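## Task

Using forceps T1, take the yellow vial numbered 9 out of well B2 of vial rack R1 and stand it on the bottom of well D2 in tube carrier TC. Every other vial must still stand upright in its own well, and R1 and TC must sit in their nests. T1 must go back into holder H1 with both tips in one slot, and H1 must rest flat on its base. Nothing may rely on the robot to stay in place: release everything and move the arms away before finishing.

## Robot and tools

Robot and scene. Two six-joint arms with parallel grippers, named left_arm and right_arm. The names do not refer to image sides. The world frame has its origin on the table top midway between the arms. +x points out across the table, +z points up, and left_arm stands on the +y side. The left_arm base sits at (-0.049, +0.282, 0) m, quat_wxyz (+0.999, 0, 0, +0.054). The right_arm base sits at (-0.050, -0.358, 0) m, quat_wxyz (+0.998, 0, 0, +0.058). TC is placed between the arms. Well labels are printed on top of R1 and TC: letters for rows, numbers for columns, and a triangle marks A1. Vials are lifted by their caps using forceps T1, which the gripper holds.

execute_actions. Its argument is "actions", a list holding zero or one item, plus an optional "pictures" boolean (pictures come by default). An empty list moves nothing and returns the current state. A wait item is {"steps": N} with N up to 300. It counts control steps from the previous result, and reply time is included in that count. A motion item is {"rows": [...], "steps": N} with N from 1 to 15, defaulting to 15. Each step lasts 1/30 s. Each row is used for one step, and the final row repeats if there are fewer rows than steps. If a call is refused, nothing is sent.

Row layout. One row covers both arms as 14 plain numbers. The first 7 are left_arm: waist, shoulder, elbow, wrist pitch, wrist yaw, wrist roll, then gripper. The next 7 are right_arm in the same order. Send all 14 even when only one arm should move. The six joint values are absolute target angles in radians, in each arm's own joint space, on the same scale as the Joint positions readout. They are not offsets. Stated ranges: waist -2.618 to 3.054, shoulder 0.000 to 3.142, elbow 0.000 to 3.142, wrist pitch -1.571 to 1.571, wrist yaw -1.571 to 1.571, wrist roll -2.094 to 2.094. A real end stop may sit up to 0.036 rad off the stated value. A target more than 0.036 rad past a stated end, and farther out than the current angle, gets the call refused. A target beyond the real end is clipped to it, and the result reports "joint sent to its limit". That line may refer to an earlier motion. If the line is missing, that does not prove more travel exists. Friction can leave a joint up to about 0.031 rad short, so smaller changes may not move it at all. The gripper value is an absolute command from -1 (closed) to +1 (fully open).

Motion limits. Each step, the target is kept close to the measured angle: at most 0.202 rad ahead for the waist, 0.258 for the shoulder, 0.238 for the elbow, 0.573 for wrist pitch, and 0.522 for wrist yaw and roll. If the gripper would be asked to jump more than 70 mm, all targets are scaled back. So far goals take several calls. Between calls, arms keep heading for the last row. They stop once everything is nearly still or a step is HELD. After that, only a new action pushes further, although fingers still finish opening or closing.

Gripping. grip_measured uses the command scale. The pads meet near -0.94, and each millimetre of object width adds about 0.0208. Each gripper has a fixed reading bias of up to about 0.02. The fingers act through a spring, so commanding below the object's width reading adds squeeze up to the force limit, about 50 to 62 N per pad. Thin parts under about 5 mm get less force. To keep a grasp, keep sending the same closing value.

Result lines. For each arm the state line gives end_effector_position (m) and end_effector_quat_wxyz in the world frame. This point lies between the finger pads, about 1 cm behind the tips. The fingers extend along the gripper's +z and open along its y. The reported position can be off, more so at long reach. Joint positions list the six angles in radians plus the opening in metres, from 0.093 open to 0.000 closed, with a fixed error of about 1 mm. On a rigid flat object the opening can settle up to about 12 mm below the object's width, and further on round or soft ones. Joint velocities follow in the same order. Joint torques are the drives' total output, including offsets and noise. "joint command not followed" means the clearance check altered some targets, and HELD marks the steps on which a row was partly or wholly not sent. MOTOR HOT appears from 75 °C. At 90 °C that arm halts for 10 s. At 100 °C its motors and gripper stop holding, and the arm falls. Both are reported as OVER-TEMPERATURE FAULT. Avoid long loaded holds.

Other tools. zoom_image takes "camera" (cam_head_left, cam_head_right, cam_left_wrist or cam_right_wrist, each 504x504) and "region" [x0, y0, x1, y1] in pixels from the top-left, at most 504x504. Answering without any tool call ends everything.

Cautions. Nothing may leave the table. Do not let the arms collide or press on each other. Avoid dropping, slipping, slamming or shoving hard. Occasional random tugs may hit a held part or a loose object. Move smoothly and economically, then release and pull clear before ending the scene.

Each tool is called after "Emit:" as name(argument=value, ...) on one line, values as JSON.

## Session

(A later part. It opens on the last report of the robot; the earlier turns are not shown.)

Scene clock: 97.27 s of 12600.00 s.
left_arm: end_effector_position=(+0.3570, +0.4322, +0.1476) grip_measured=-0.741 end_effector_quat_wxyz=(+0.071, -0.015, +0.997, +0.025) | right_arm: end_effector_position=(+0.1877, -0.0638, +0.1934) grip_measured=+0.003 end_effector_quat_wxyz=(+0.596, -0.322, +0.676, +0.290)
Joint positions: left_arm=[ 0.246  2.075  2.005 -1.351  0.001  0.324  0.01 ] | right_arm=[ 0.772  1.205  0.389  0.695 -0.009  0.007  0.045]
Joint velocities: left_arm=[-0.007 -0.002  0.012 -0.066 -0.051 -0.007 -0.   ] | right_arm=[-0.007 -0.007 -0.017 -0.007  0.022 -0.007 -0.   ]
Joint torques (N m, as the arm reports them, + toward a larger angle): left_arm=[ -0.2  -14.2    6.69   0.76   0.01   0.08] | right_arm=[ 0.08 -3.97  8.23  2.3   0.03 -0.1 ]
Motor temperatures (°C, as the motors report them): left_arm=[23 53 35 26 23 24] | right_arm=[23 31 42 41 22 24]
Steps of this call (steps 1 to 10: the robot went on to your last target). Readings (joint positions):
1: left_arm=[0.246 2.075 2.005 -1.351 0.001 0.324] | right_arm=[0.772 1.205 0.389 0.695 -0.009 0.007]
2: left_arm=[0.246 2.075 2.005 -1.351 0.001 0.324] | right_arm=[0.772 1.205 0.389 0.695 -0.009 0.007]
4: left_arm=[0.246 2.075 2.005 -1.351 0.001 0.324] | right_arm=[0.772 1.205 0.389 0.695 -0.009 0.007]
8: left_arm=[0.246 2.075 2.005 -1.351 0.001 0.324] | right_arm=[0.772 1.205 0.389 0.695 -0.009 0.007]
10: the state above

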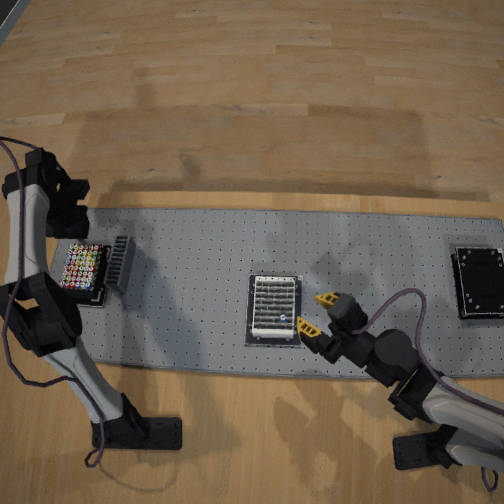

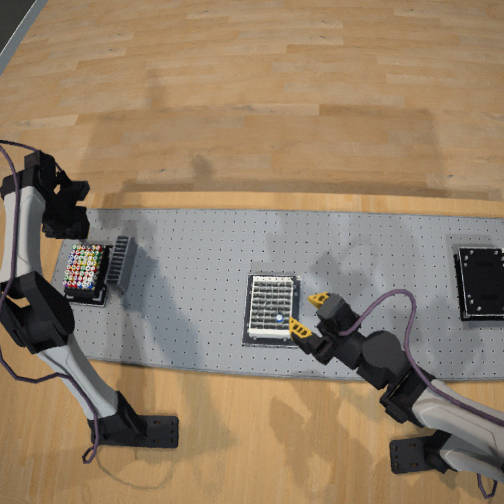

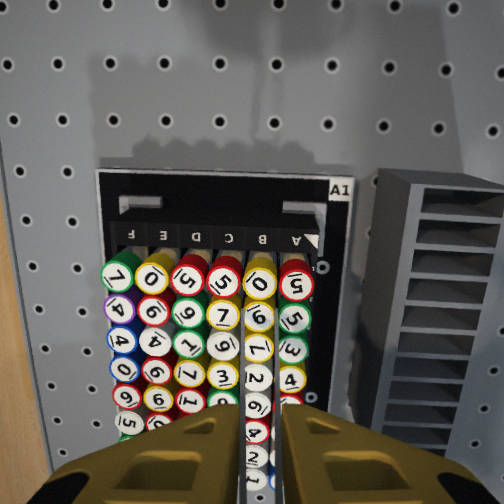

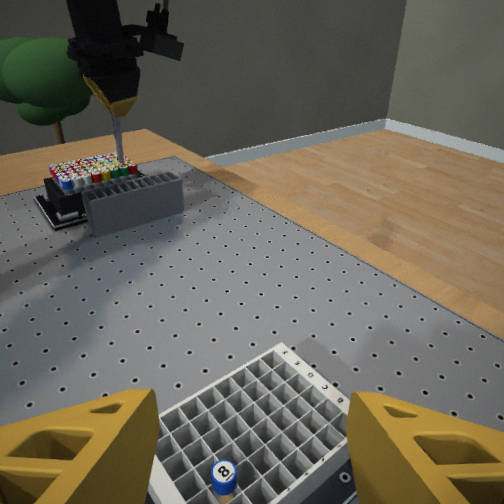

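Emit:
execute_actions(actions=[{"rows":[[0.25,2.058,1.97,-1.318,0,0.332,-0.733,0.775,1.2,0.4,0.72,0,0,0]],"steps":15}], pictures=false)

Emit:
execute_actions(actions=[{"steps":10}])

Emit:
zoom_image(camera="cam_left_wrist", region=[160, 220, 360, 420])

Emit:
zoom_image(camera="cam_right_wrist", region=[60, 100, 180, 220])

Scene clock: 103.70 s of 12600.00 s.
left_arm: end_effector_position=(+0.3568, +0.4321, +0.1430) grip_measured=-0.734 end_effector_quat_wxyz=(+0.070, -0.015, +0.997, +0.024) | right_arm: end_effector_position=(+0.1877, -0.0638, +0.1934) grip_measured=+0.003 end_effector_quat_wxyz=(+0.596, -0.322, +0.676, +0.290)
Joint positions: left_arm=[ 0.246  2.074  1.984 -1.334  0.001  0.324  0.01 ] | right_arm=[ 0.772  1.205  0.389  0.695 -0.009  0.007  0.045]
Joint velocities: left_arm=[ 0.007 -0.007 -0.002  0.007 -0.037 -0.11   0.001] | right_arm=[ 0.012  0.002 -0.007  0.022  0.007  0.022 -0.001]
Joint torques (N m, as the arm reports them, + toward a larger angle): left_arm=[ -0.29 -14.26   6.34   0.78   0.04   0.11] | right_arm=[ 0.12 -3.81  7.98  2.3   0.05 -0.11]
Motor temperatures (°C, as the motors report them): left_arm=[23 54 35 26 23 24] | right_arm=[23 31 42 42 22 24]
Steps of this call (steps 1 to 15: the robot went on to your last target; steps 16 to 90: nothing new was sent; then 2.93 s passed at rest; steps 91 to 105: all 15 steps of this action). Readings (joint positions):
91: left_arm=[0.246 2.075 2.001 -1.347 0.001 0.324] | right_arm=[0.772 1.205 0.389 0.695 -0.009 0.007]
92: left_arm=[0.246 2.074 1.996 -1.343 0.001 0.324] | right_arm=[0.772 1.205 0.389 0.695 -0.009 0.007]
94: left_arm=[0.246 2.074 1.988 -1.340 0.001 0.324] | right_arm=[0.772 1.205 0.389 0.695 -0.009 0.007]
98: left_arm=[0.246 2.074 1.984 -1.336 0.001 0.324] | right_arm=[0.772 1.205 0.389 0.695 -0.009 0.007]
105: the state above

Scene clock: 104.03 s of 12600.00 s.
left_arm: end_effector_position=(+0.3568, +0.4321, +0.1430) grip_measured=-0.734 end_effector_quat_wxyz=(+0.070, -0.015, +0.997, +0.024) | right_arm: end_effector_position=(+0.1877, -0.0638, +0.1934) grip_measured=+0.003 end_effector_quat_wxyz=(+0.596, -0.322, +0.676, +0.290)
Joint positions: left_arm=[ 0.246  2.074  1.984 -1.334  0.001  0.324  0.01 ] | right_arm=[ 0.772  1.205  0.389  0.695 -0.009  0.007  0.045]
Joint velocities: left_arm=[ 0.007 -0.002  0.022 -0.022  0.007 -0.051 -0.001] | right_arm=[ 0.007 -0.002 -0.012 -0.037 -0.007 -0.007 -0.001]
Joint torques (N m, as the arm reports them, + toward a larger angle): left_arm=[ -0.22 -14.06   6.35   0.77   0.04   0.09] | right_arm=[ 0.14 -4.01  8.05  2.3  -0.01 -0.13]
Motor temperatures (°C, as the motors report them): left_arm=[23 54 35 26 23 24] | right_arm=[23 31 42 42 22 24]
Steps of this call (steps 1 to 10: the robot went on to your last target). Readings (joint positions):
1: left_arm=[0.246 2.074 1.984 -1.334 0.001 0.324] | right_arm=[0.772 1.205 0.389 0.695 -0.009 0.007]
2: left_arm=[0.246 2.074 1.984 -1.334 0.001 0.324] | right_arm=[0.772 1.205 0.389 0.695 -0.009 0.007]
4: left_arm=[0.246 2.074 1.984 -1.334 0.001 0.324] | right_arm=[0.772 1.205 0.389 0.695 -0.009 0.007]
8: left_arm=[0.246 2.074 1.984 -1.334 0.001 0.324] | right_arm=[0.772 1.205 0.389 0.695 -0.009 0.007]
10: the state above

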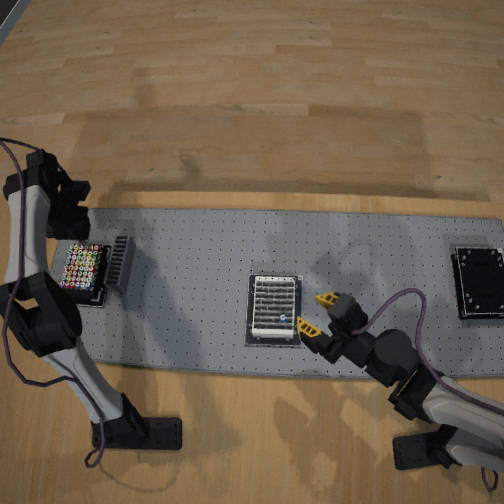

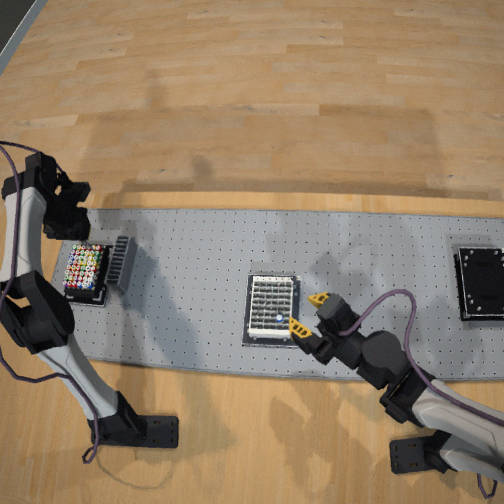

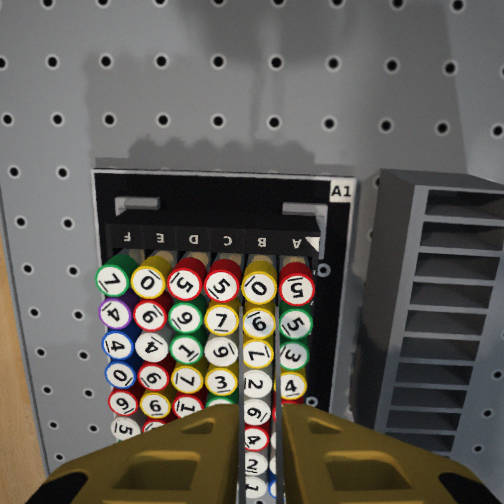

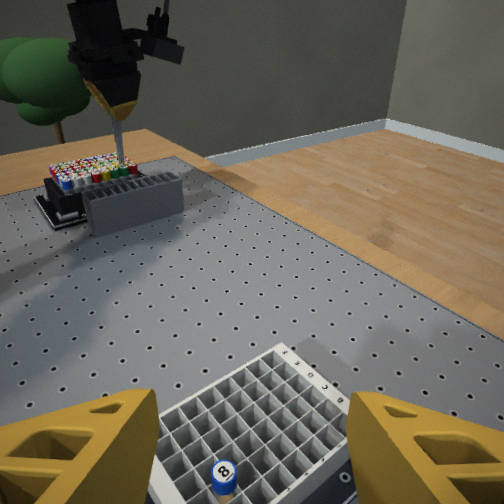

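Region (160, 220, 360, 420) of cam_left_wrist's 504x504 image, scaled by 2.520, with more detail than that image has.

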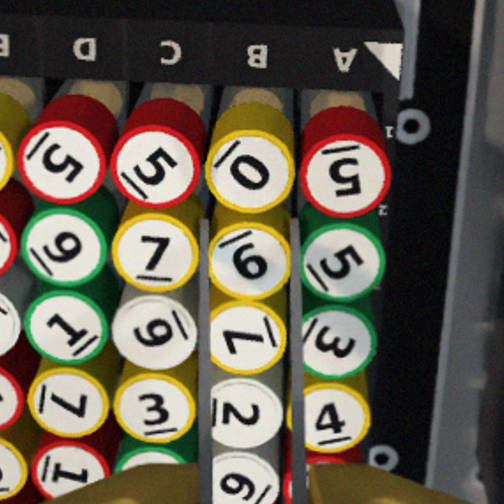

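Region (60, 100, 180, 220) of cam_right_wrist's 504x504 image, scaled by 4.200, with more detail than that image has.

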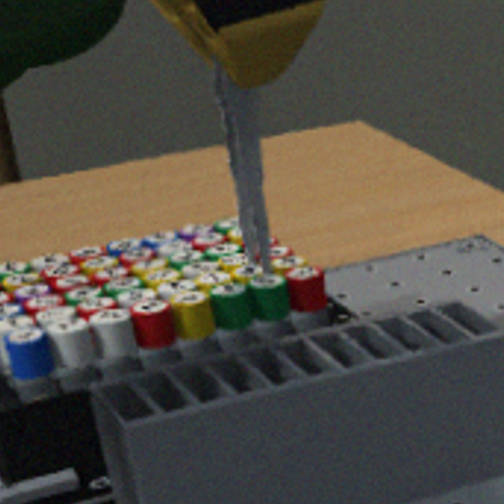

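Emit:
execute_actions(actions=[{"rows":[[0.25,2.056,1.953,-1.305,0,0.332,-0.733,0.775,1.2,0.4,0.72,0,0,0]],"steps":15}], pictures=false)

Emit:
execute_actions(actions=[{"rows":[[0.25,2.056,1.953,-1.305,0,0.332,-0.83,0.775,1.2,0.4,0.72,0,0,0]],"steps":15}])

Emit:
zoom_image(camera="cam_left_wrist", region=[160, 220, 360, 420])

Scene clock: 108.20 s of 12600.00 s.
left_arm: end_effector_position=(+0.3565, +0.4320, +0.1389) grip_measured=-0.734 end_effector_quat_wxyz=(+0.068, -0.015, +0.997, +0.024) | right_arm: end_effector_position=(+0.1877, -0.0638, +0.1934) grip_measured=+0.003 end_effector_quat_wxyz=(+0.596, -0.322, +0.676, +0.290)
Joint positions: left_arm=[ 0.246  2.072  1.967 -1.321  0.001  0.324  0.01 ] | right_arm=[ 0.772  1.205  0.389  0.695 -0.009  0.007  0.045]
Joint velocities: left_arm=[ 0.007  0.012 -0.012 -0.066 -0.037 -0.007 -0.001] | right_arm=[ 0.007  0.007  0.007 -0.007 -0.051  0.022 -0.001]
Joint torques (N m, as the arm reports them, + toward a larger angle): left_arm=[ -0.33 -14.22   6.45   0.77   0.05   0.12] | right_arm=[ 0.17 -3.89  8.14  2.32 -0.01 -0.12]
Motor temperatures (°C, as the motors report them): left_arm=[23 55 35 26 23 24] | right_arm=[23 31 42 42 22 24]
Steps of this call (steps 1 to 15: the robot went on to your last target; steps 16 to 90: nothing new was sent; then 0.67 s passed at rest; steps 91 to 105: all 15 steps of this action). Readings (joint positions):
91: left_arm=[0.246 2.073 1.981 -1.331 0.001 0.324] | right_arm=[0.772 1.205 0.389 0.695 -0.009 0.007]
92: left_arm=[0.246 2.072 1.977 -1.328 0.001 0.324] | right_arm=[0.772 1.205 0.389 0.695 -0.009 0.007]
94: left_arm=[0.246 2.072 1.970 -1.325 0.001 0.324] | right_arm=[0.772 1.205 0.389 0.695 -0.009 0.007]
98: left_arm=[0.246 2.072 1.967 -1.322 0.001 0.324] | right_arm=[0.772 1.205 0.389 0.695 -0.009 0.007]
105: the state above

Scene clock: 108.70 s of 12600.00 s.
left_arm: end_effector_position=(+0.3566, +0.4321, +0.1390) grip_measured=-0.828 end_effector_quat_wxyz=(+0.069, -0.015, +0.997, +0.024) | right_arm: end_effector_position=(+0.1877, -0.0638, +0.1934) grip_measured=+0.003 end_effector_quat_wxyz=(+0.596, -0.322, +0.676, +0.290)
Joint positions: left_arm=[ 0.246  2.072  1.967 -1.32   0.001  0.324  0.005] | right_arm=[ 0.772  1.205  0.389  0.695 -0.009  0.007  0.045]
Joint velocities: left_arm=[-0.002 -0.022 -0.002 -0.081  0.037 -0.007 -0.   ] | right_arm=[-0.007  0.002 -0.017 -0.139  0.037 -0.081 -0.001]
Joint torques (N m, as the arm reports them, + toward a larger angle): left_arm=[ -0.1  -14.18   6.57   0.76   0.01   0.08] | right_arm=[ 0.2  -3.82  7.95  2.32  0.05 -0.1 ]
Motor temperatures (°C, as the motors report them): left_arm=[23 55 35 26 23 24] | right_arm=[23 31 42 42 22 24]
Steps of this call (steps 1 to 15: all 15 steps of this action). Readings (joint positions):
1: left_arm=[0.246 2.072 1.967 -1.320 0.001 0.324] | right_arm=[0.772 1.205 0.389 0.695 -0.009 0.007]
2: left_arm=[0.246 2.072 1.967 -1.320 0.001 0.324] | right_arm=[0.772 1.205 0.389 0.695 -0.009 0.007]
4: left_arm=[0.246 2.072 1.967 -1.320 0.001 0.324] | right_arm=[0.772 1.205 0.389 0.695 -0.009 0.007]
8: left_arm=[0.246 2.072 1.967 -1.320 0.001 0.324] | right_arm=[0.772 1.205 0.389 0.695 -0.009 0.007]
15: the state above

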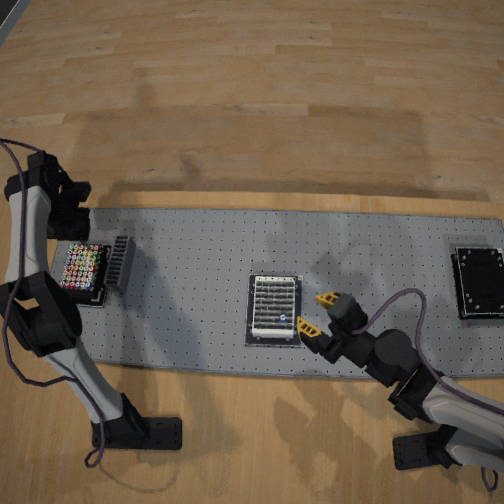

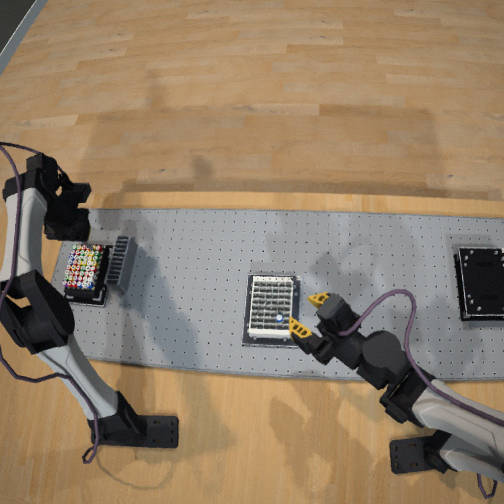

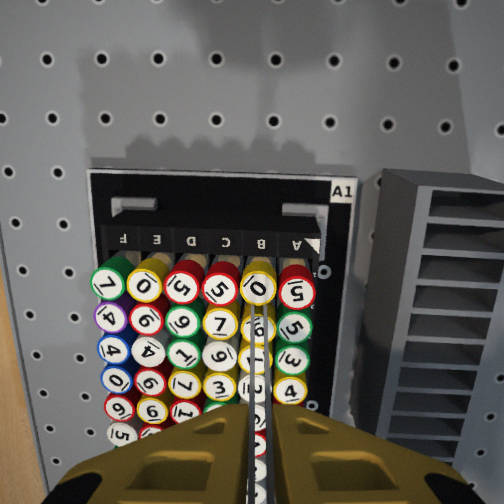

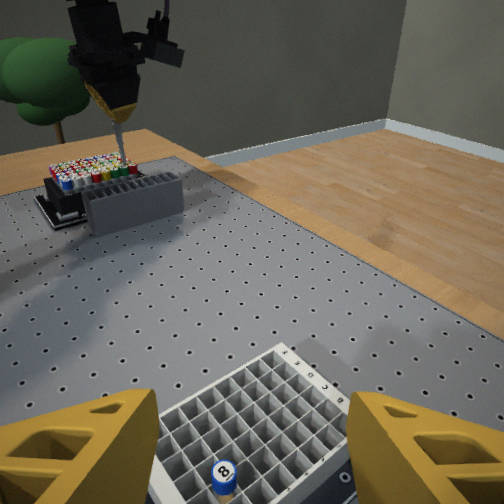

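Region (160, 220, 360, 420) of cam_left_wrist's 504x504 image, scaled by 2.520, with more detail than that image has.

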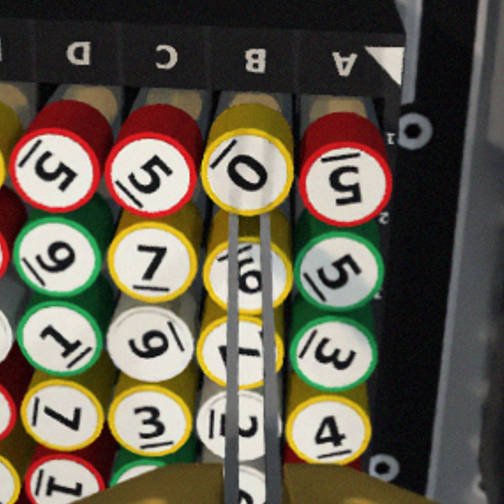

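Emit:
execute_actions(actions=[{"rows":[[0.25,2.056,1.953,-1.305,0,0.332,-0.733,0.775,1.2,0.4,0.72,0,0,0]],"steps":12}], pictures=false)

Emit:
execute_actions(actions=[{"rows":[[0.25,2.075,2.03,-1.39,-0.015,0.332,-0.733,0.775,1.2,0.4,0.72,0,0,0]],"steps":15}], pictures=false)

Emit:
execute_actions(actions=[{"steps":10}])

Emit:
zoom_image(camera="cam_left_wrist", region=[160, 220, 360, 420])

Emit:
zoom_image(camera="cam_right_wrist", region=[60, 100, 180, 220])

Scene clock: 113.70 s of 12600.00 s.
left_arm: end_effector_position=(+0.3566, +0.4321, +0.1390) grip_measured=-0.734 end_effector_quat_wxyz=(+0.069, -0.015, +0.997, +0.024) | right_arm: end_effector_position=(+0.1877, -0.0638, +0.1934) grip_measured=+0.003 end_effector_quat_wxyz=(+0.596, -0.322, +0.676, +0.290)
Joint positions: left_arm=[ 0.246  2.072  1.967 -1.32   0.001  0.324  0.01 ] | right_arm=[ 0.772  1.205  0.389  0.695 -0.009  0.007  0.045]
Joint velocities: left_arm=[-0.017  0.012  0.002 -0.037 -0.037 -0.007  0.   ] | right_arm=[-0.007 -0.012  0.002 -0.007  0.037 -0.022  0.001]
Joint torques (N m, as the arm reports them, + toward a larger angle): left_arm=[ -0.36 -14.24   6.41   0.74   0.04   0.1 ] | right_arm=[ 0.19 -3.85  8.06  2.35  0.04 -0.11]
Motor temperatures (°C, as the motors report them): left_arm=[23 56 35 26 23 24] | right_arm=[23 31 42 42 22 24]
Steps of this call (steps 1 to 15: the robot went on to your last target; steps 16 to 90: nothing new was sent; then 1.60 s passed at rest; steps 91 to 102: all 12 steps of this action). Readings (joint positions):
91: left_arm=[0.246 2.072 1.967 -1.320 0.001 0.324] | right_arm=[0.772 1.205 0.389 0.695 -0.009 0.007]
92: left_arm=[0.246 2.072 1.967 -1.320 0.001 0.324] | right_arm=[0.772 1.205 0.389 0.695 -0.009 0.007]
94: left_arm=[0.246 2.072 1.967 -1.320 0.001 0.324] | right_arm=[0.772 1.205 0.389 0.695 -0.009 0.007]
98: left_arm=[0.246 2.072 1.967 -1.320 0.001 0.324] | right_arm=[0.772 1.205 0.389 0.695 -0.009 0.007]
102: the state above

Scene clock: 114.20 s of 12600.00 s.
left_arm: end_effector_position=(+0.3522, +0.4317, +0.1477) grip_measured=-0.734 end_effector_quat_wxyz=(+0.060, -0.015, +0.998, +0.025) | right_arm: end_effector_position=(+0.1877, -0.0638, +0.1934) grip_measured=+0.003 end_effector_quat_wxyz=(+0.596, -0.322, +0.676, +0.290)
Joint positions: left_arm=[ 0.246  2.077  2.011 -1.375 -0.007  0.324  0.01 ] | right_arm=[ 0.772  1.205  0.389  0.695 -0.009  0.007  0.045]
Joint velocities: left_arm=[ 0.002 -0.027  0.012 -0.081  0.066  0.037 -0.001] | right_arm=[ 0.002 -0.012 -0.007  0.037 -0.007  0.037 -0.001]
Joint torques (N m, as the arm reports them, + toward a larger angle): left_arm=[ -0.14 -12.9    9.35   0.41  -0.05   0.11] | right_arm=[-0.04 -3.95  8.21  2.32  0.07 -0.08]
Motor temperatures (°C, as the motors report them): left_arm=[23 56 35 26 23 24] | right_arm=[23 31 42 42 22 24]
Steps of this call (steps 1 to 15: all 15 steps of this action). Readings (joint positions):
1: left_arm=[0.246 2.074 1.975 -1.330 -0.000 0.324] | right_arm=[0.772 1.205 0.389 0.695 -0.009 0.007]
2: left_arm=[0.246 2.077 1.987 -1.341 -0.002 0.324] | right_arm=[0.772 1.205 0.389 0.695 -0.009 0.007]
4: left_arm=[0.246 2.077 2.003 -1.354 -0.004 0.324] | right_arm=[0.772 1.205 0.389 0.695 -0.009 0.007]
8: left_arm=[0.246 2.077 2.011 -1.366 -0.005 0.324] | right_arm=[0.772 1.205 0.389 0.695 -0.009 0.007]
15: the state above

Scene clock: 114.53 s of 12600.00 s.
left_arm: end_effector_position=(+0.3518, +0.4316, +0.1477) grip_measured=-0.734 end_effector_quat_wxyz=(+0.059, -0.015, +0.998, +0.024) | right_arm: end_effector_position=(+0.1877, -0.0638, +0.1934) grip_measured=+0.003 end_effector_quat_wxyz=(+0.596, -0.322, +0.676, +0.290)
Joint positions: left_arm=[ 0.246  2.077  2.011 -1.377 -0.007  0.324  0.01 ] | right_arm=[ 0.772  1.205  0.389  0.695 -0.009  0.007  0.045]
Joint velocities: left_arm=[-0.012  0.002  0.007 -0.007 -0.037  0.051 -0.001] | right_arm=[-0.002  0.002 -0.007 -0.007 -0.037 -0.007 -0.   ]
Joint torques (N m, as the arm reports them, + toward a larger angle): left_arm=[ -0.22 -12.93   9.49   0.51  -0.01   0.07] | right_arm=[ 0.28 -4.03  8.17  2.35  0.03 -0.11]
Motor temperatures (°C, as the motors report them): left_arm=[23 56 35 26 23 24] | right_arm=[23 31 42 42 22 24]
Steps of this call (steps 1 to 10: the robot went on to your last target). Readings (joint positions):
1: left_arm=[0.246 2.077 2.011 -1.376 -0.007 0.324] | right_arm=[0.772 1.205 0.389 0.695 -0.009 0.007]
2: left_arm=[0.246 2.077 2.011 -1.376 -0.007 0.324] | right_arm=[0.772 1.205 0.389 0.695 -0.009 0.007]
4: left_arm=[0.246 2.077 2.011 -1.377 -0.007 0.324] | right_arm=[0.772 1.205 0.389 0.695 -0.009 0.007]
8: left_arm=[0.246 2.077 2.011 -1.377 -0.007 0.324] | right_arm=[0.772 1.205 0.389 0.695 -0.009 0.007]
10: the state above

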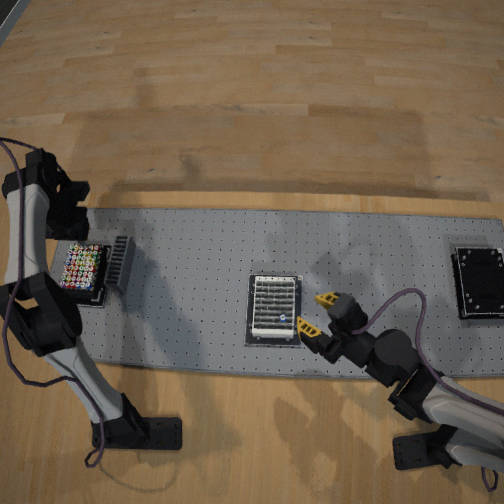

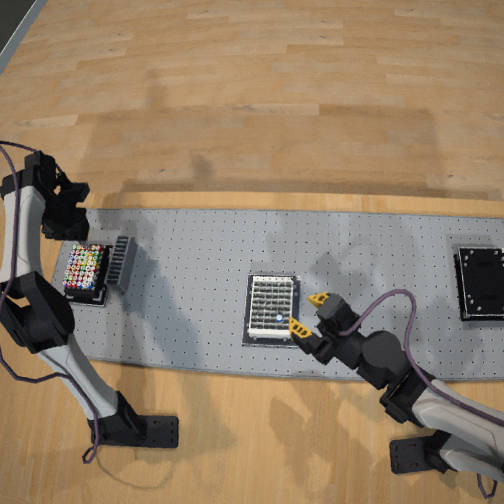

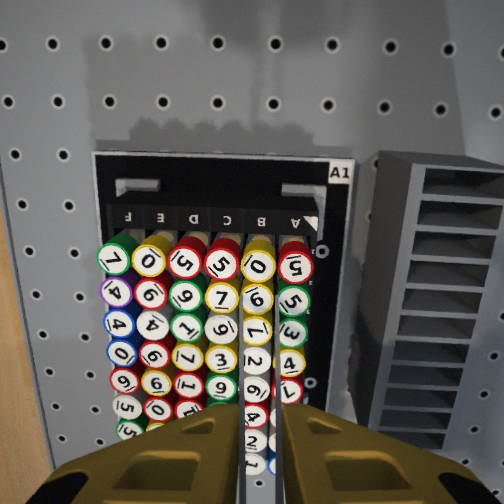

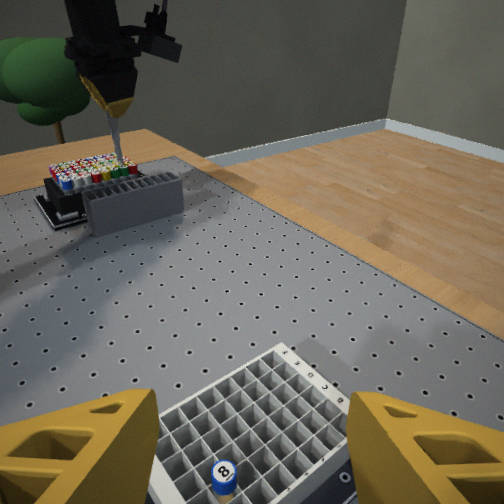

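Region (160, 220, 360, 420) of cam_left_wrist's 504x504 image, scaled by 2.520, with more detail than that image has.

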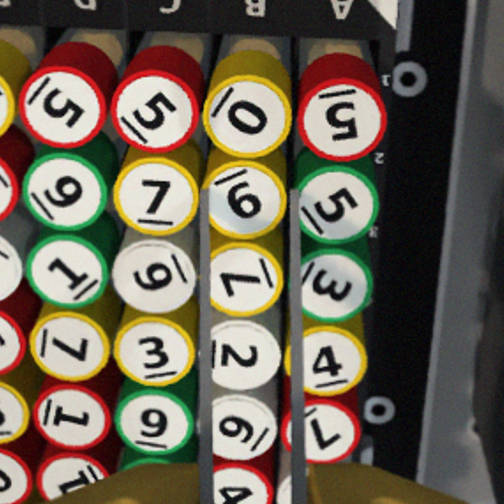

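Region (60, 100, 180, 220) of cam_right_wrist's 504x504 image, scaled by 4.200, with more detail than that image has.

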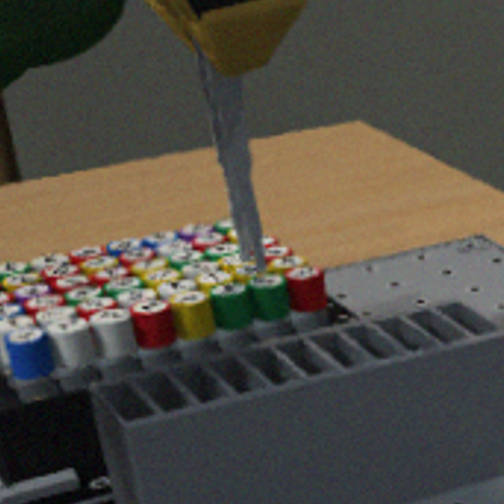

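Emit:
execute_actions(actions=[{"rows":[[0.25,2.06,1.98,-1.352,-0.02,0.332,-0.733,0.775,1.2,0.4,0.72,0,0,0]],"steps":15}], pictures=false)

Emit:
execute_actions(actions=[{"steps":10}])

Emit:
zoom_image(camera="cam_left_wrist", region=[160, 220, 360, 420])

Emit:
zoom_image(camera="cam_right_wrist", region=[80, 120, 160, 200])

Scene clock: 119.13 s of 12600.00 s.
left_arm: end_effector_position=(+0.3512, +0.4318, +0.1448) grip_measured=-0.734 end_effector_quat_wxyz=(+0.057, -0.015, +0.998, +0.025) | right_arm: end_effector_position=(+0.1877, -0.0638, +0.1934) grip_measured=+0.003 end_effector_quat_wxyz=(+0.596, -0.322, +0.676, +0.290)
Joint positions: left_arm=[ 0.246  2.076  1.998 -1.368 -0.009  0.324  0.01 ] | right_arm=[ 0.772  1.205  0.389  0.695 -0.009  0.007  0.045]
Joint velocities: left_arm=[ 0.002  0.007  0.007 -0.081 -0.007  0.007 -0.001] | right_arm=[ 0.002 -0.012  0.017 -0.051 -0.037 -0.066 -0.   ]
Joint torques (N m, as the arm reports them, + toward a larger angle): left_arm=[ -0.07 -14.09   6.07   0.7   -0.04   0.08] | right_arm=[ 0.24 -3.96  8.22  2.24  0.05 -0.1 ]
Motor temperatures (°C, as the motors report them): left_arm=[23 56 35 26 23 24] | right_arm=[23 31 42 42 22 24]
Steps of this call (steps 1 to 15: the robot went on to your last target; steps 16 to 90: nothing new was sent; then 1.10 s passed at rest; steps 91 to 105: all 15 steps of this action). Readings (joint positions):
91: left_arm=[0.246 2.077 2.008 -1.375 -0.007 0.324] | right_arm=[0.772 1.205 0.389 0.695 -0.009 0.007]
92: left_arm=[0.246 2.076 2.004 -1.372 -0.008 0.324] | right_arm=[0.772 1.205 0.389 0.695 -0.009 0.007]
94: left_arm=[0.246 2.076 1.999 -1.371 -0.009 0.324] | right_arm=[0.772 1.205 0.389 0.695 -0.009 0.007]
98: left_arm=[0.246 2.076 1.998 -1.369 -0.009 0.324] | right_arm=[0.772 1.205 0.389 0.695 -0.009 0.007]
105: the state above

Scene clock: 119.47 s of 12600.00 s.
left_arm: end_effector_position=(+0.3512, +0.4318, +0.1448) grip_measured=-0.734 end_effector_quat_wxyz=(+0.057, -0.015, +0.998, +0.025) | right_arm: end_effector_position=(+0.1877, -0.0638, +0.1934) grip_measured=+0.003 end_effector_quat_wxyz=(+0.596, -0.322, +0.676, +0.290)
Joint positions: left_arm=[ 0.246  2.076  1.998 -1.368 -0.009  0.324  0.01 ] | right_arm=[ 0.772  1.205  0.389  0.695 -0.009  0.007  0.045]
Joint velocities: left_arm=[-0.012  0.002  0.032 -0.066 -0.022 -0.081 -0.   ] | right_arm=[-0.007  0.002 -0.012 -0.007  0.037  0.037 -0.001]
Joint torques (N m, as the arm reports them, + toward a larger angle): left_arm=[ -0.23 -14.11   6.08   0.7   -0.09   0.1 ] | right_arm=[ 0.11 -3.89  8.17  2.34  0.1  -0.1 ]
Motor temperatures (°C, as the motors report them): left_arm=[23 56 35 26 23 24] | right_arm=[23 31 42 42 22 24]
Steps of this call (steps 1 to 10: the robot went on to your last target). Readings (joint positions):
1: left_arm=[0.246 2.076 1.998 -1.368 -0.009 0.324] | right_arm=[0.772 1.205 0.389 0.695 -0.009 0.007]
2: left_arm=[0.246 2.076 1.998 -1.368 -0.009 0.324] | right_arm=[0.772 1.205 0.389 0.695 -0.009 0.007]
4: left_arm=[0.246 2.076 1.998 -1.368 -0.009 0.324] | right_arm=[0.772 1.205 0.389 0.695 -0.009 0.007]
8: left_arm=[0.246 2.076 1.998 -1.368 -0.009 0.324] | right_arm=[0.772 1.205 0.389 0.695 -0.009 0.007]
10: the state above

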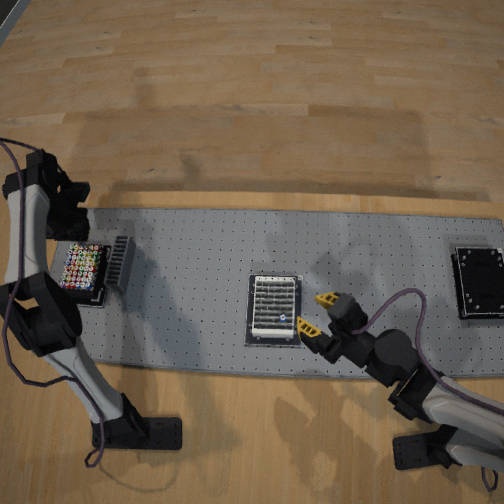

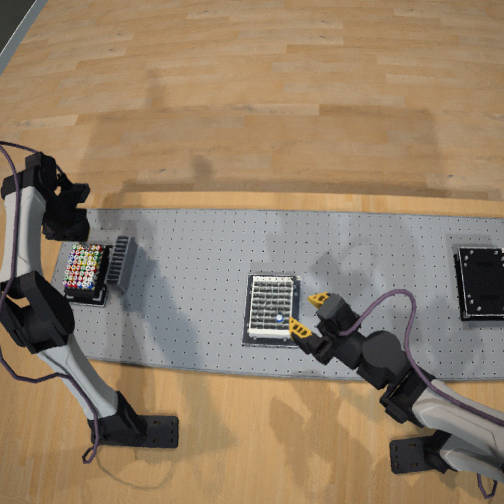

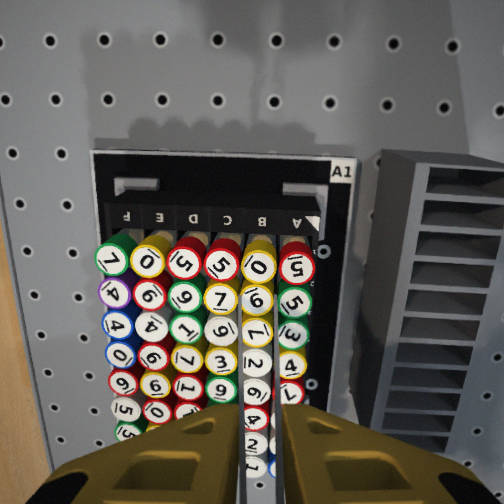

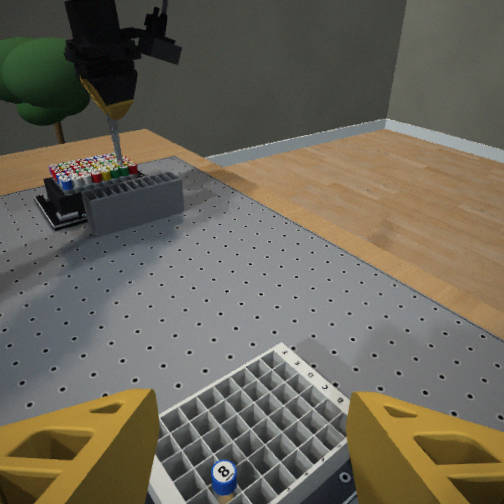

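Region (160, 220, 360, 420) of cam_left_wrist's 504x504 image, scaled by 2.520, with more detail than that image has.

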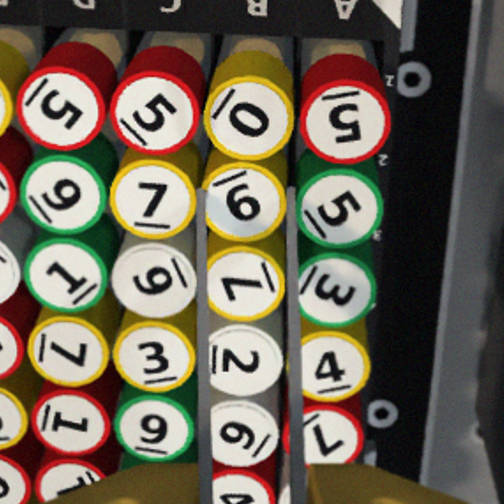

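Region (80, 120, 160, 200) of cam_right_wrist's 504x504 image, scaled by 6.300, with more detail than that image has.

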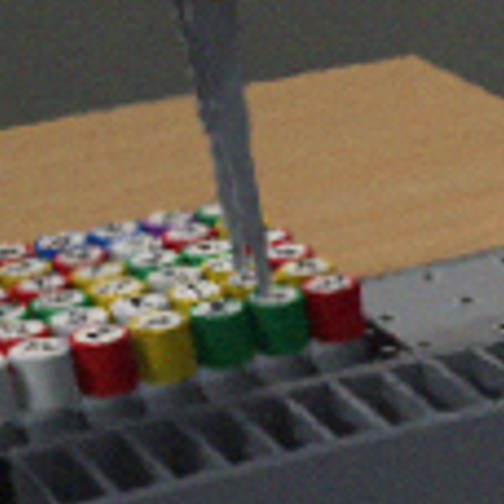

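Emit:
execute_actions(actions=[{"rows":[[0.25,2.056,1.95,-1.326,-0.02,0.332,-0.733,0.775,1.2,0.4,0.72,0,0,0]],"steps":15}], pictures=false)

Emit:
execute_actions(actions=[{"rows":[[0.25,2.056,1.95,-1.326,-0.02,0.332,-0.77,0.775,1.2,0.4,0.72,0,0,0]],"steps":15}])

Emit:
zoom_image(camera="cam_left_wrist", region=[160, 220, 360, 420])

Scene clock: 122.60 s of 12600.00 s.
left_arm: end_effector_position=(+0.3515, +0.4319, +0.1420) grip_measured=-0.734 end_effector_quat_wxyz=(+0.061, -0.015, +0.998, +0.026) | right_arm: end_effector_position=(+0.1877, -0.0638, +0.1934) grip_measured=+0.003 end_effector_quat_wxyz=(+0.596, -0.322, +0.676, +0.290)
Joint positions: left_arm=[ 0.246  2.066  1.971 -1.343 -0.009  0.324  0.01 ] | right_arm=[ 0.772  1.205  0.389  0.695 -0.009  0.007  0.045]
Joint velocities: left_arm=[-0.007 -0.007  0.007  0.037  0.007  0.037 -0.001] | right_arm=[-0.007 -0.007 -0.012 -0.066  0.037 -0.007 -0.   ]
Joint torques (N m, as the arm reports them, + toward a larger angle): left_arm=[ -0.26 -13.7    5.73   0.75  -0.08   0.09] | right_arm=[ 0.15 -4.    8.14  2.31  0.03 -0.12]
Motor temperatures (°C, as the motors report them): left_arm=[23 56 35 26 23 24] | right_arm=[23 31 43 42 22 24]
Steps of this call (steps 1 to 15: the robot went on to your last target; steps 16 to 79: nothing new was sent; steps 80 to 94: all 15 steps of this action). Readings (joint positions):
80: left_arm=[0.246 2.074 1.992 -1.362 -0.009 0.324] | right_arm=[0.772 1.205 0.389 0.695 -0.009 0.007]
81: left_arm=[0.246 2.070 1.984 -1.356 -0.009 0.324] | right_arm=[0.772 1.205 0.389 0.695 -0.009 0.007]
83: left_arm=[0.246 2.067 1.975 -1.353 -0.009 0.324] | right_arm=[0.772 1.205 0.389 0.695 -0.009 0.007]
87: left_arm=[0.246 2.066 1.972 -1.348 -0.009 0.324] | right_arm=[0.772 1.205 0.389 0.695 -0.009 0.007]
94: the state above

Scene clock: 123.10 s of 12600.00 s.
left_arm: end_effector_position=(+0.3515, +0.4319, +0.1420) grip_measured=-0.767 end_effector_quat_wxyz=(+0.061, -0.015, +0.998, +0.026) | right_arm: end_effector_position=(+0.1877, -0.0638, +0.1934) grip_measured=+0.003 end_effector_quat_wxyz=(+0.596, -0.322, +0.676, +0.290)
Joint positions: left_arm=[ 0.246  2.066  1.971 -1.343 -0.009  0.324  0.008] | right_arm=[ 0.772  1.205  0.389  0.695 -0.009  0.007  0.045]
Joint velocities: left_arm=[ 0.012 -0.007  0.012 -0.022  0.022  0.022  0.   ] | right_arm=[ 0.007  0.002 -0.017 -0.037  0.022  0.037  0.001]
Joint torques (N m, as the arm reports them, + toward a larger angle): left_arm=[ -0.21 -13.64   5.82   0.75  -0.07   0.07] | right_arm=[ 0.26 -3.79  8.19  2.29  0.07 -0.14]
Motor temperatures (°C, as the motors report them): left_arm=[23 56 35 26 23 24] | right_arm=[23 31 43 42 22 24]
Steps of this call (steps 1 to 15: all 15 steps of this action). Readings (joint positions):
1: left_arm=[0.246 2.066 1.971 -1.343 -0.009 0.324] | right_arm=[0.772 1.205 0.389 0.695 -0.009 0.007]
2: left_arm=[0.246 2.066 1.971 -1.343 -0.009 0.324] | right_arm=[0.772 1.205 0.389 0.695 -0.009 0.007]
4: left_arm=[0.246 2.066 1.971 -1.343 -0.009 0.324] | right_arm=[0.772 1.205 0.389 0.695 -0.009 0.007]
8: left_arm=[0.246 2.066 1.971 -1.343 -0.009 0.324] | right_arm=[0.772 1.205 0.389 0.695 -0.009 0.007]
15: the state above

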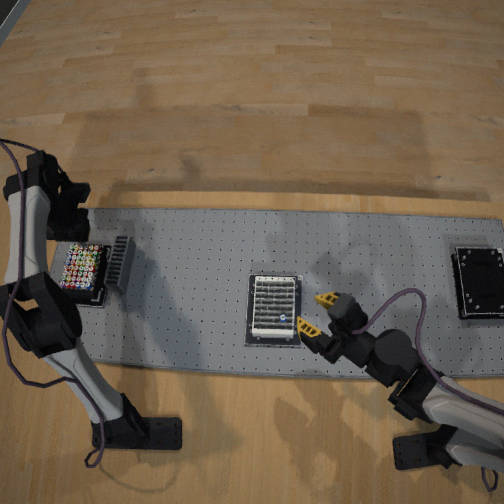

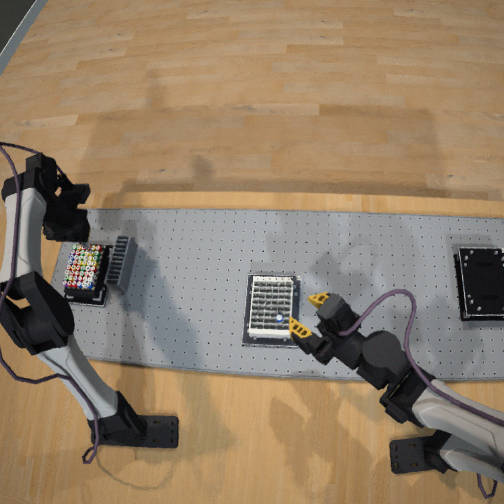

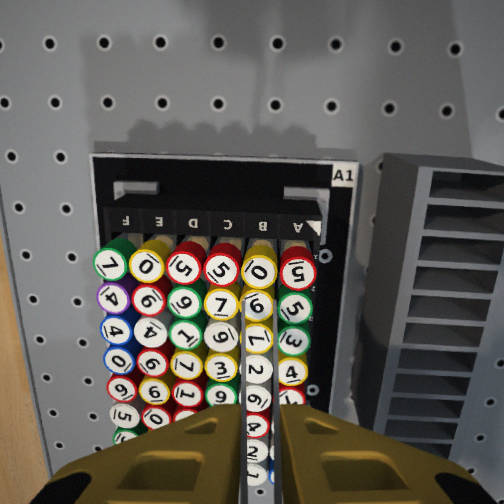

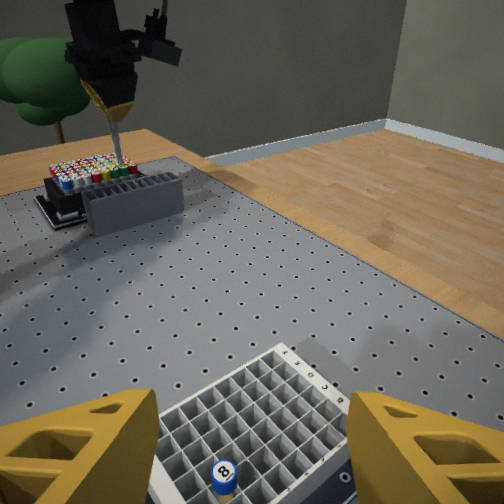

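Region (160, 220, 360, 420) of cam_left_wrist's 504x504 image, scaled by 2.520, with more detail than that image has.

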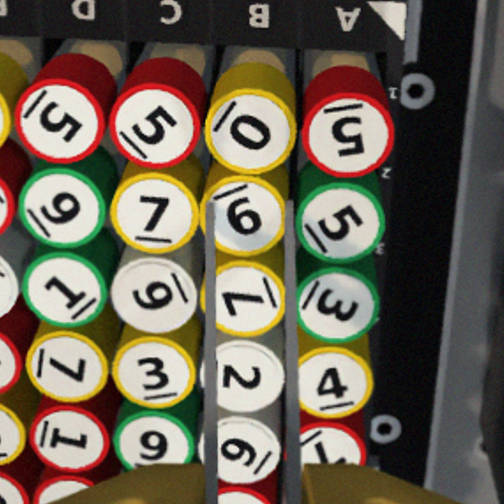

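Emit:
execute_actions(actions=[{"rows":[[0.25,2.066,2.005,-1.365,-0.025,0.332,-0.733,0.775,1.2,0.4,0.72,0,0,0]],"steps":12}], pictures=false)

Emit:
execute_actions(actions=[{"rows":[[0.25,2.066,2.005,-1.33,-0.025,0.332,-0.733,0.775,1.2,0.4,0.72,0,0,0]],"steps":15}])

Emit:
zoom_image(camera="cam_left_wrist", region=[160, 220, 360, 420])

Scene clock: 127.63 s of 12600.00 s.
left_arm: end_effector_position=(+0.3516, +0.4332, +0.1453) grip_measured=-0.734 end_effector_quat_wxyz=(+0.062, -0.016, +0.998, +0.030) | right_arm: end_effector_position=(+0.1877, -0.0638, +0.1934) grip_measured=+0.003 end_effector_quat_wxyz=(+0.596, -0.322, +0.676, +0.290)
Joint positions: left_arm=[ 0.246  2.066  1.984 -1.351 -0.016  0.324  0.01 ] | right_arm=[ 0.772  1.205  0.389  0.695 -0.009  0.007  0.045]
Joint velocities: left_arm=[ 0.002 -0.002  0.002 -0.037  0.022  0.007 -0.001] | right_arm=[-0.022 -0.002 -0.002 -0.007  0.007 -0.022 -0.   ]
Joint torques (N m, as the arm reports them, + toward a larger angle): left_arm=[ -0.25 -12.77   9.51   0.44  -0.04   0.08] | right_arm=[ 0.07 -3.98  8.06  2.27  0.01 -0.18]
Motor temperatures (°C, as the motors report them): left_arm=[23 56 35 26 23 24] | right_arm=[23 31 43 43 22 24]
Steps of this call (steps 1 to 15: the robot went on to your last target; steps 16 to 90: nothing new was sent; then 1.13 s passed at rest; steps 91 to 102: all 12 steps of this action). Readings (joint positions):
91: left_arm=[0.246 2.066 1.975 -1.346 -0.010 0.324] | right_arm=[0.772 1.205 0.389 0.695 -0.009 0.007]
92: left_arm=[0.246 2.066 1.978 -1.348 -0.010 0.324] | right_arm=[0.772 1.205 0.389 0.695 -0.009 0.007]
94: left_arm=[0.246 2.066 1.983 -1.349 -0.013 0.324] | right_arm=[0.772 1.205 0.389 0.695 -0.009 0.007]
98: left_arm=[0.246 2.066 1.984 -1.350 -0.015 0.324] | right_arm=[0.772 1.205 0.389 0.695 -0.009 0.007]
102: the state above

Scene clock: 128.13 s of 12600.00 s.
left_arm: end_effector_position=(+0.3529, +0.4338, +0.1455) grip_measured=-0.734 end_effector_quat_wxyz=(+0.064, -0.016, +0.997, +0.032) | right_arm: end_effector_position=(+0.1877, -0.0638, +0.1934) grip_measured=+0.003 end_effector_quat_wxyz=(+0.596, -0.322, +0.676, +0.290)
Joint positions: left_arm=[ 0.246  2.066  1.984 -1.346 -0.017  0.324  0.01 ] | right_arm=[ 0.772  1.205  0.389  0.695 -0.009  0.007  0.045]
Joint velocities: left_arm=[-0.002  0.007 -0.012  0.022 -0.037  0.051 -0.   ] | right_arm=[ 0.012  0.002 -0.007 -0.037  0.007  0.037 -0.   ]
Joint torques (N m, as the arm reports them, + toward a larger angle): left_arm=[ -0.27 -12.85   9.46   0.76  -0.02   0.08] | right_arm=[ 0.08 -3.94  7.97  2.33  0.1  -0.14]
Motor temperatures (°C, as the motors report them): left_arm=[23 56 35 26 23 24] | right_arm=[23 31 43 43 22 24]
Steps of this call (steps 1 to 15: all 15 steps of this action). Readings (joint positions):
1: left_arm=[0.246 2.066 1.984 -1.351 -0.016 0.324] | right_arm=[0.772 1.205 0.389 0.695 -0.009 0.007]
2: left_arm=[0.246 2.066 1.984 -1.350 -0.016 0.324] | right_arm=[0.772 1.205 0.389 0.695 -0.009 0.007]
4: left_arm=[0.246 2.066 1.984 -1.348 -0.017 0.324] | right_arm=[0.772 1.205 0.389 0.695 -0.009 0.007]
8: left_arm=[0.246 2.066 1.984 -1.347 -0.017 0.324] | right_arm=[0.772 1.205 0.389 0.695 -0.009 0.007]
15: the state above

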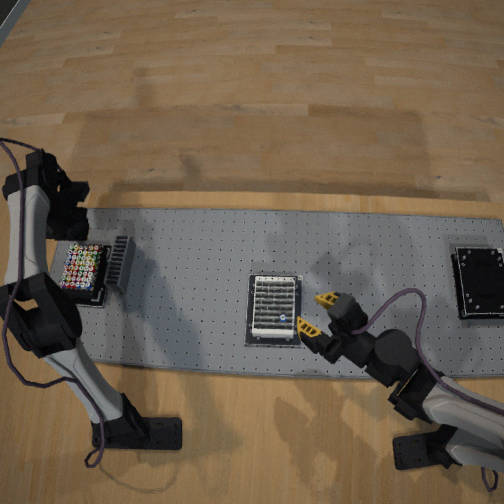

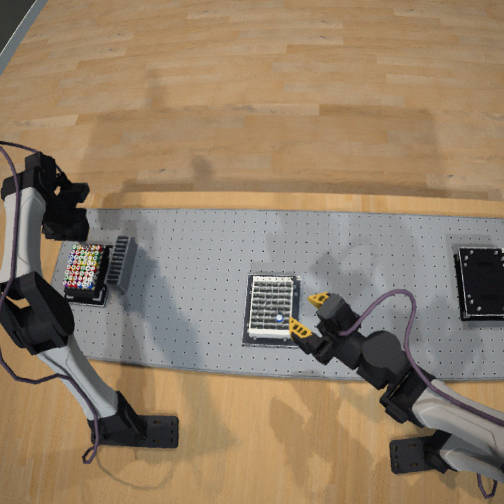

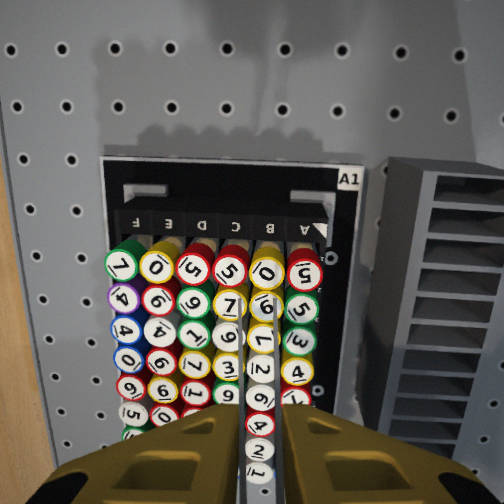

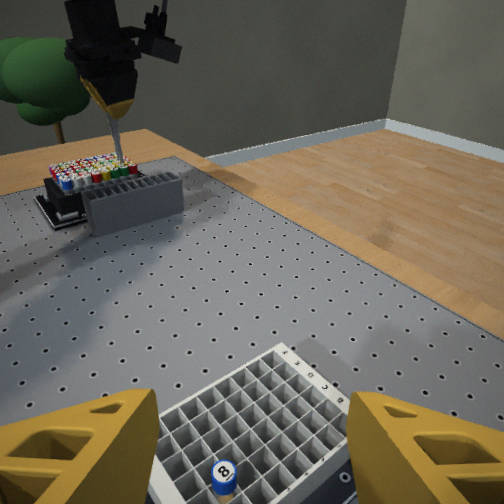

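Region (160, 220, 360, 420) of cam_left_wrist's 504x504 image, scaled by 2.520, with more detail than that image has.

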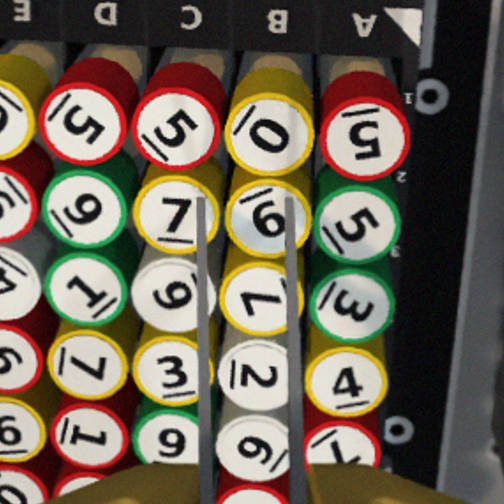

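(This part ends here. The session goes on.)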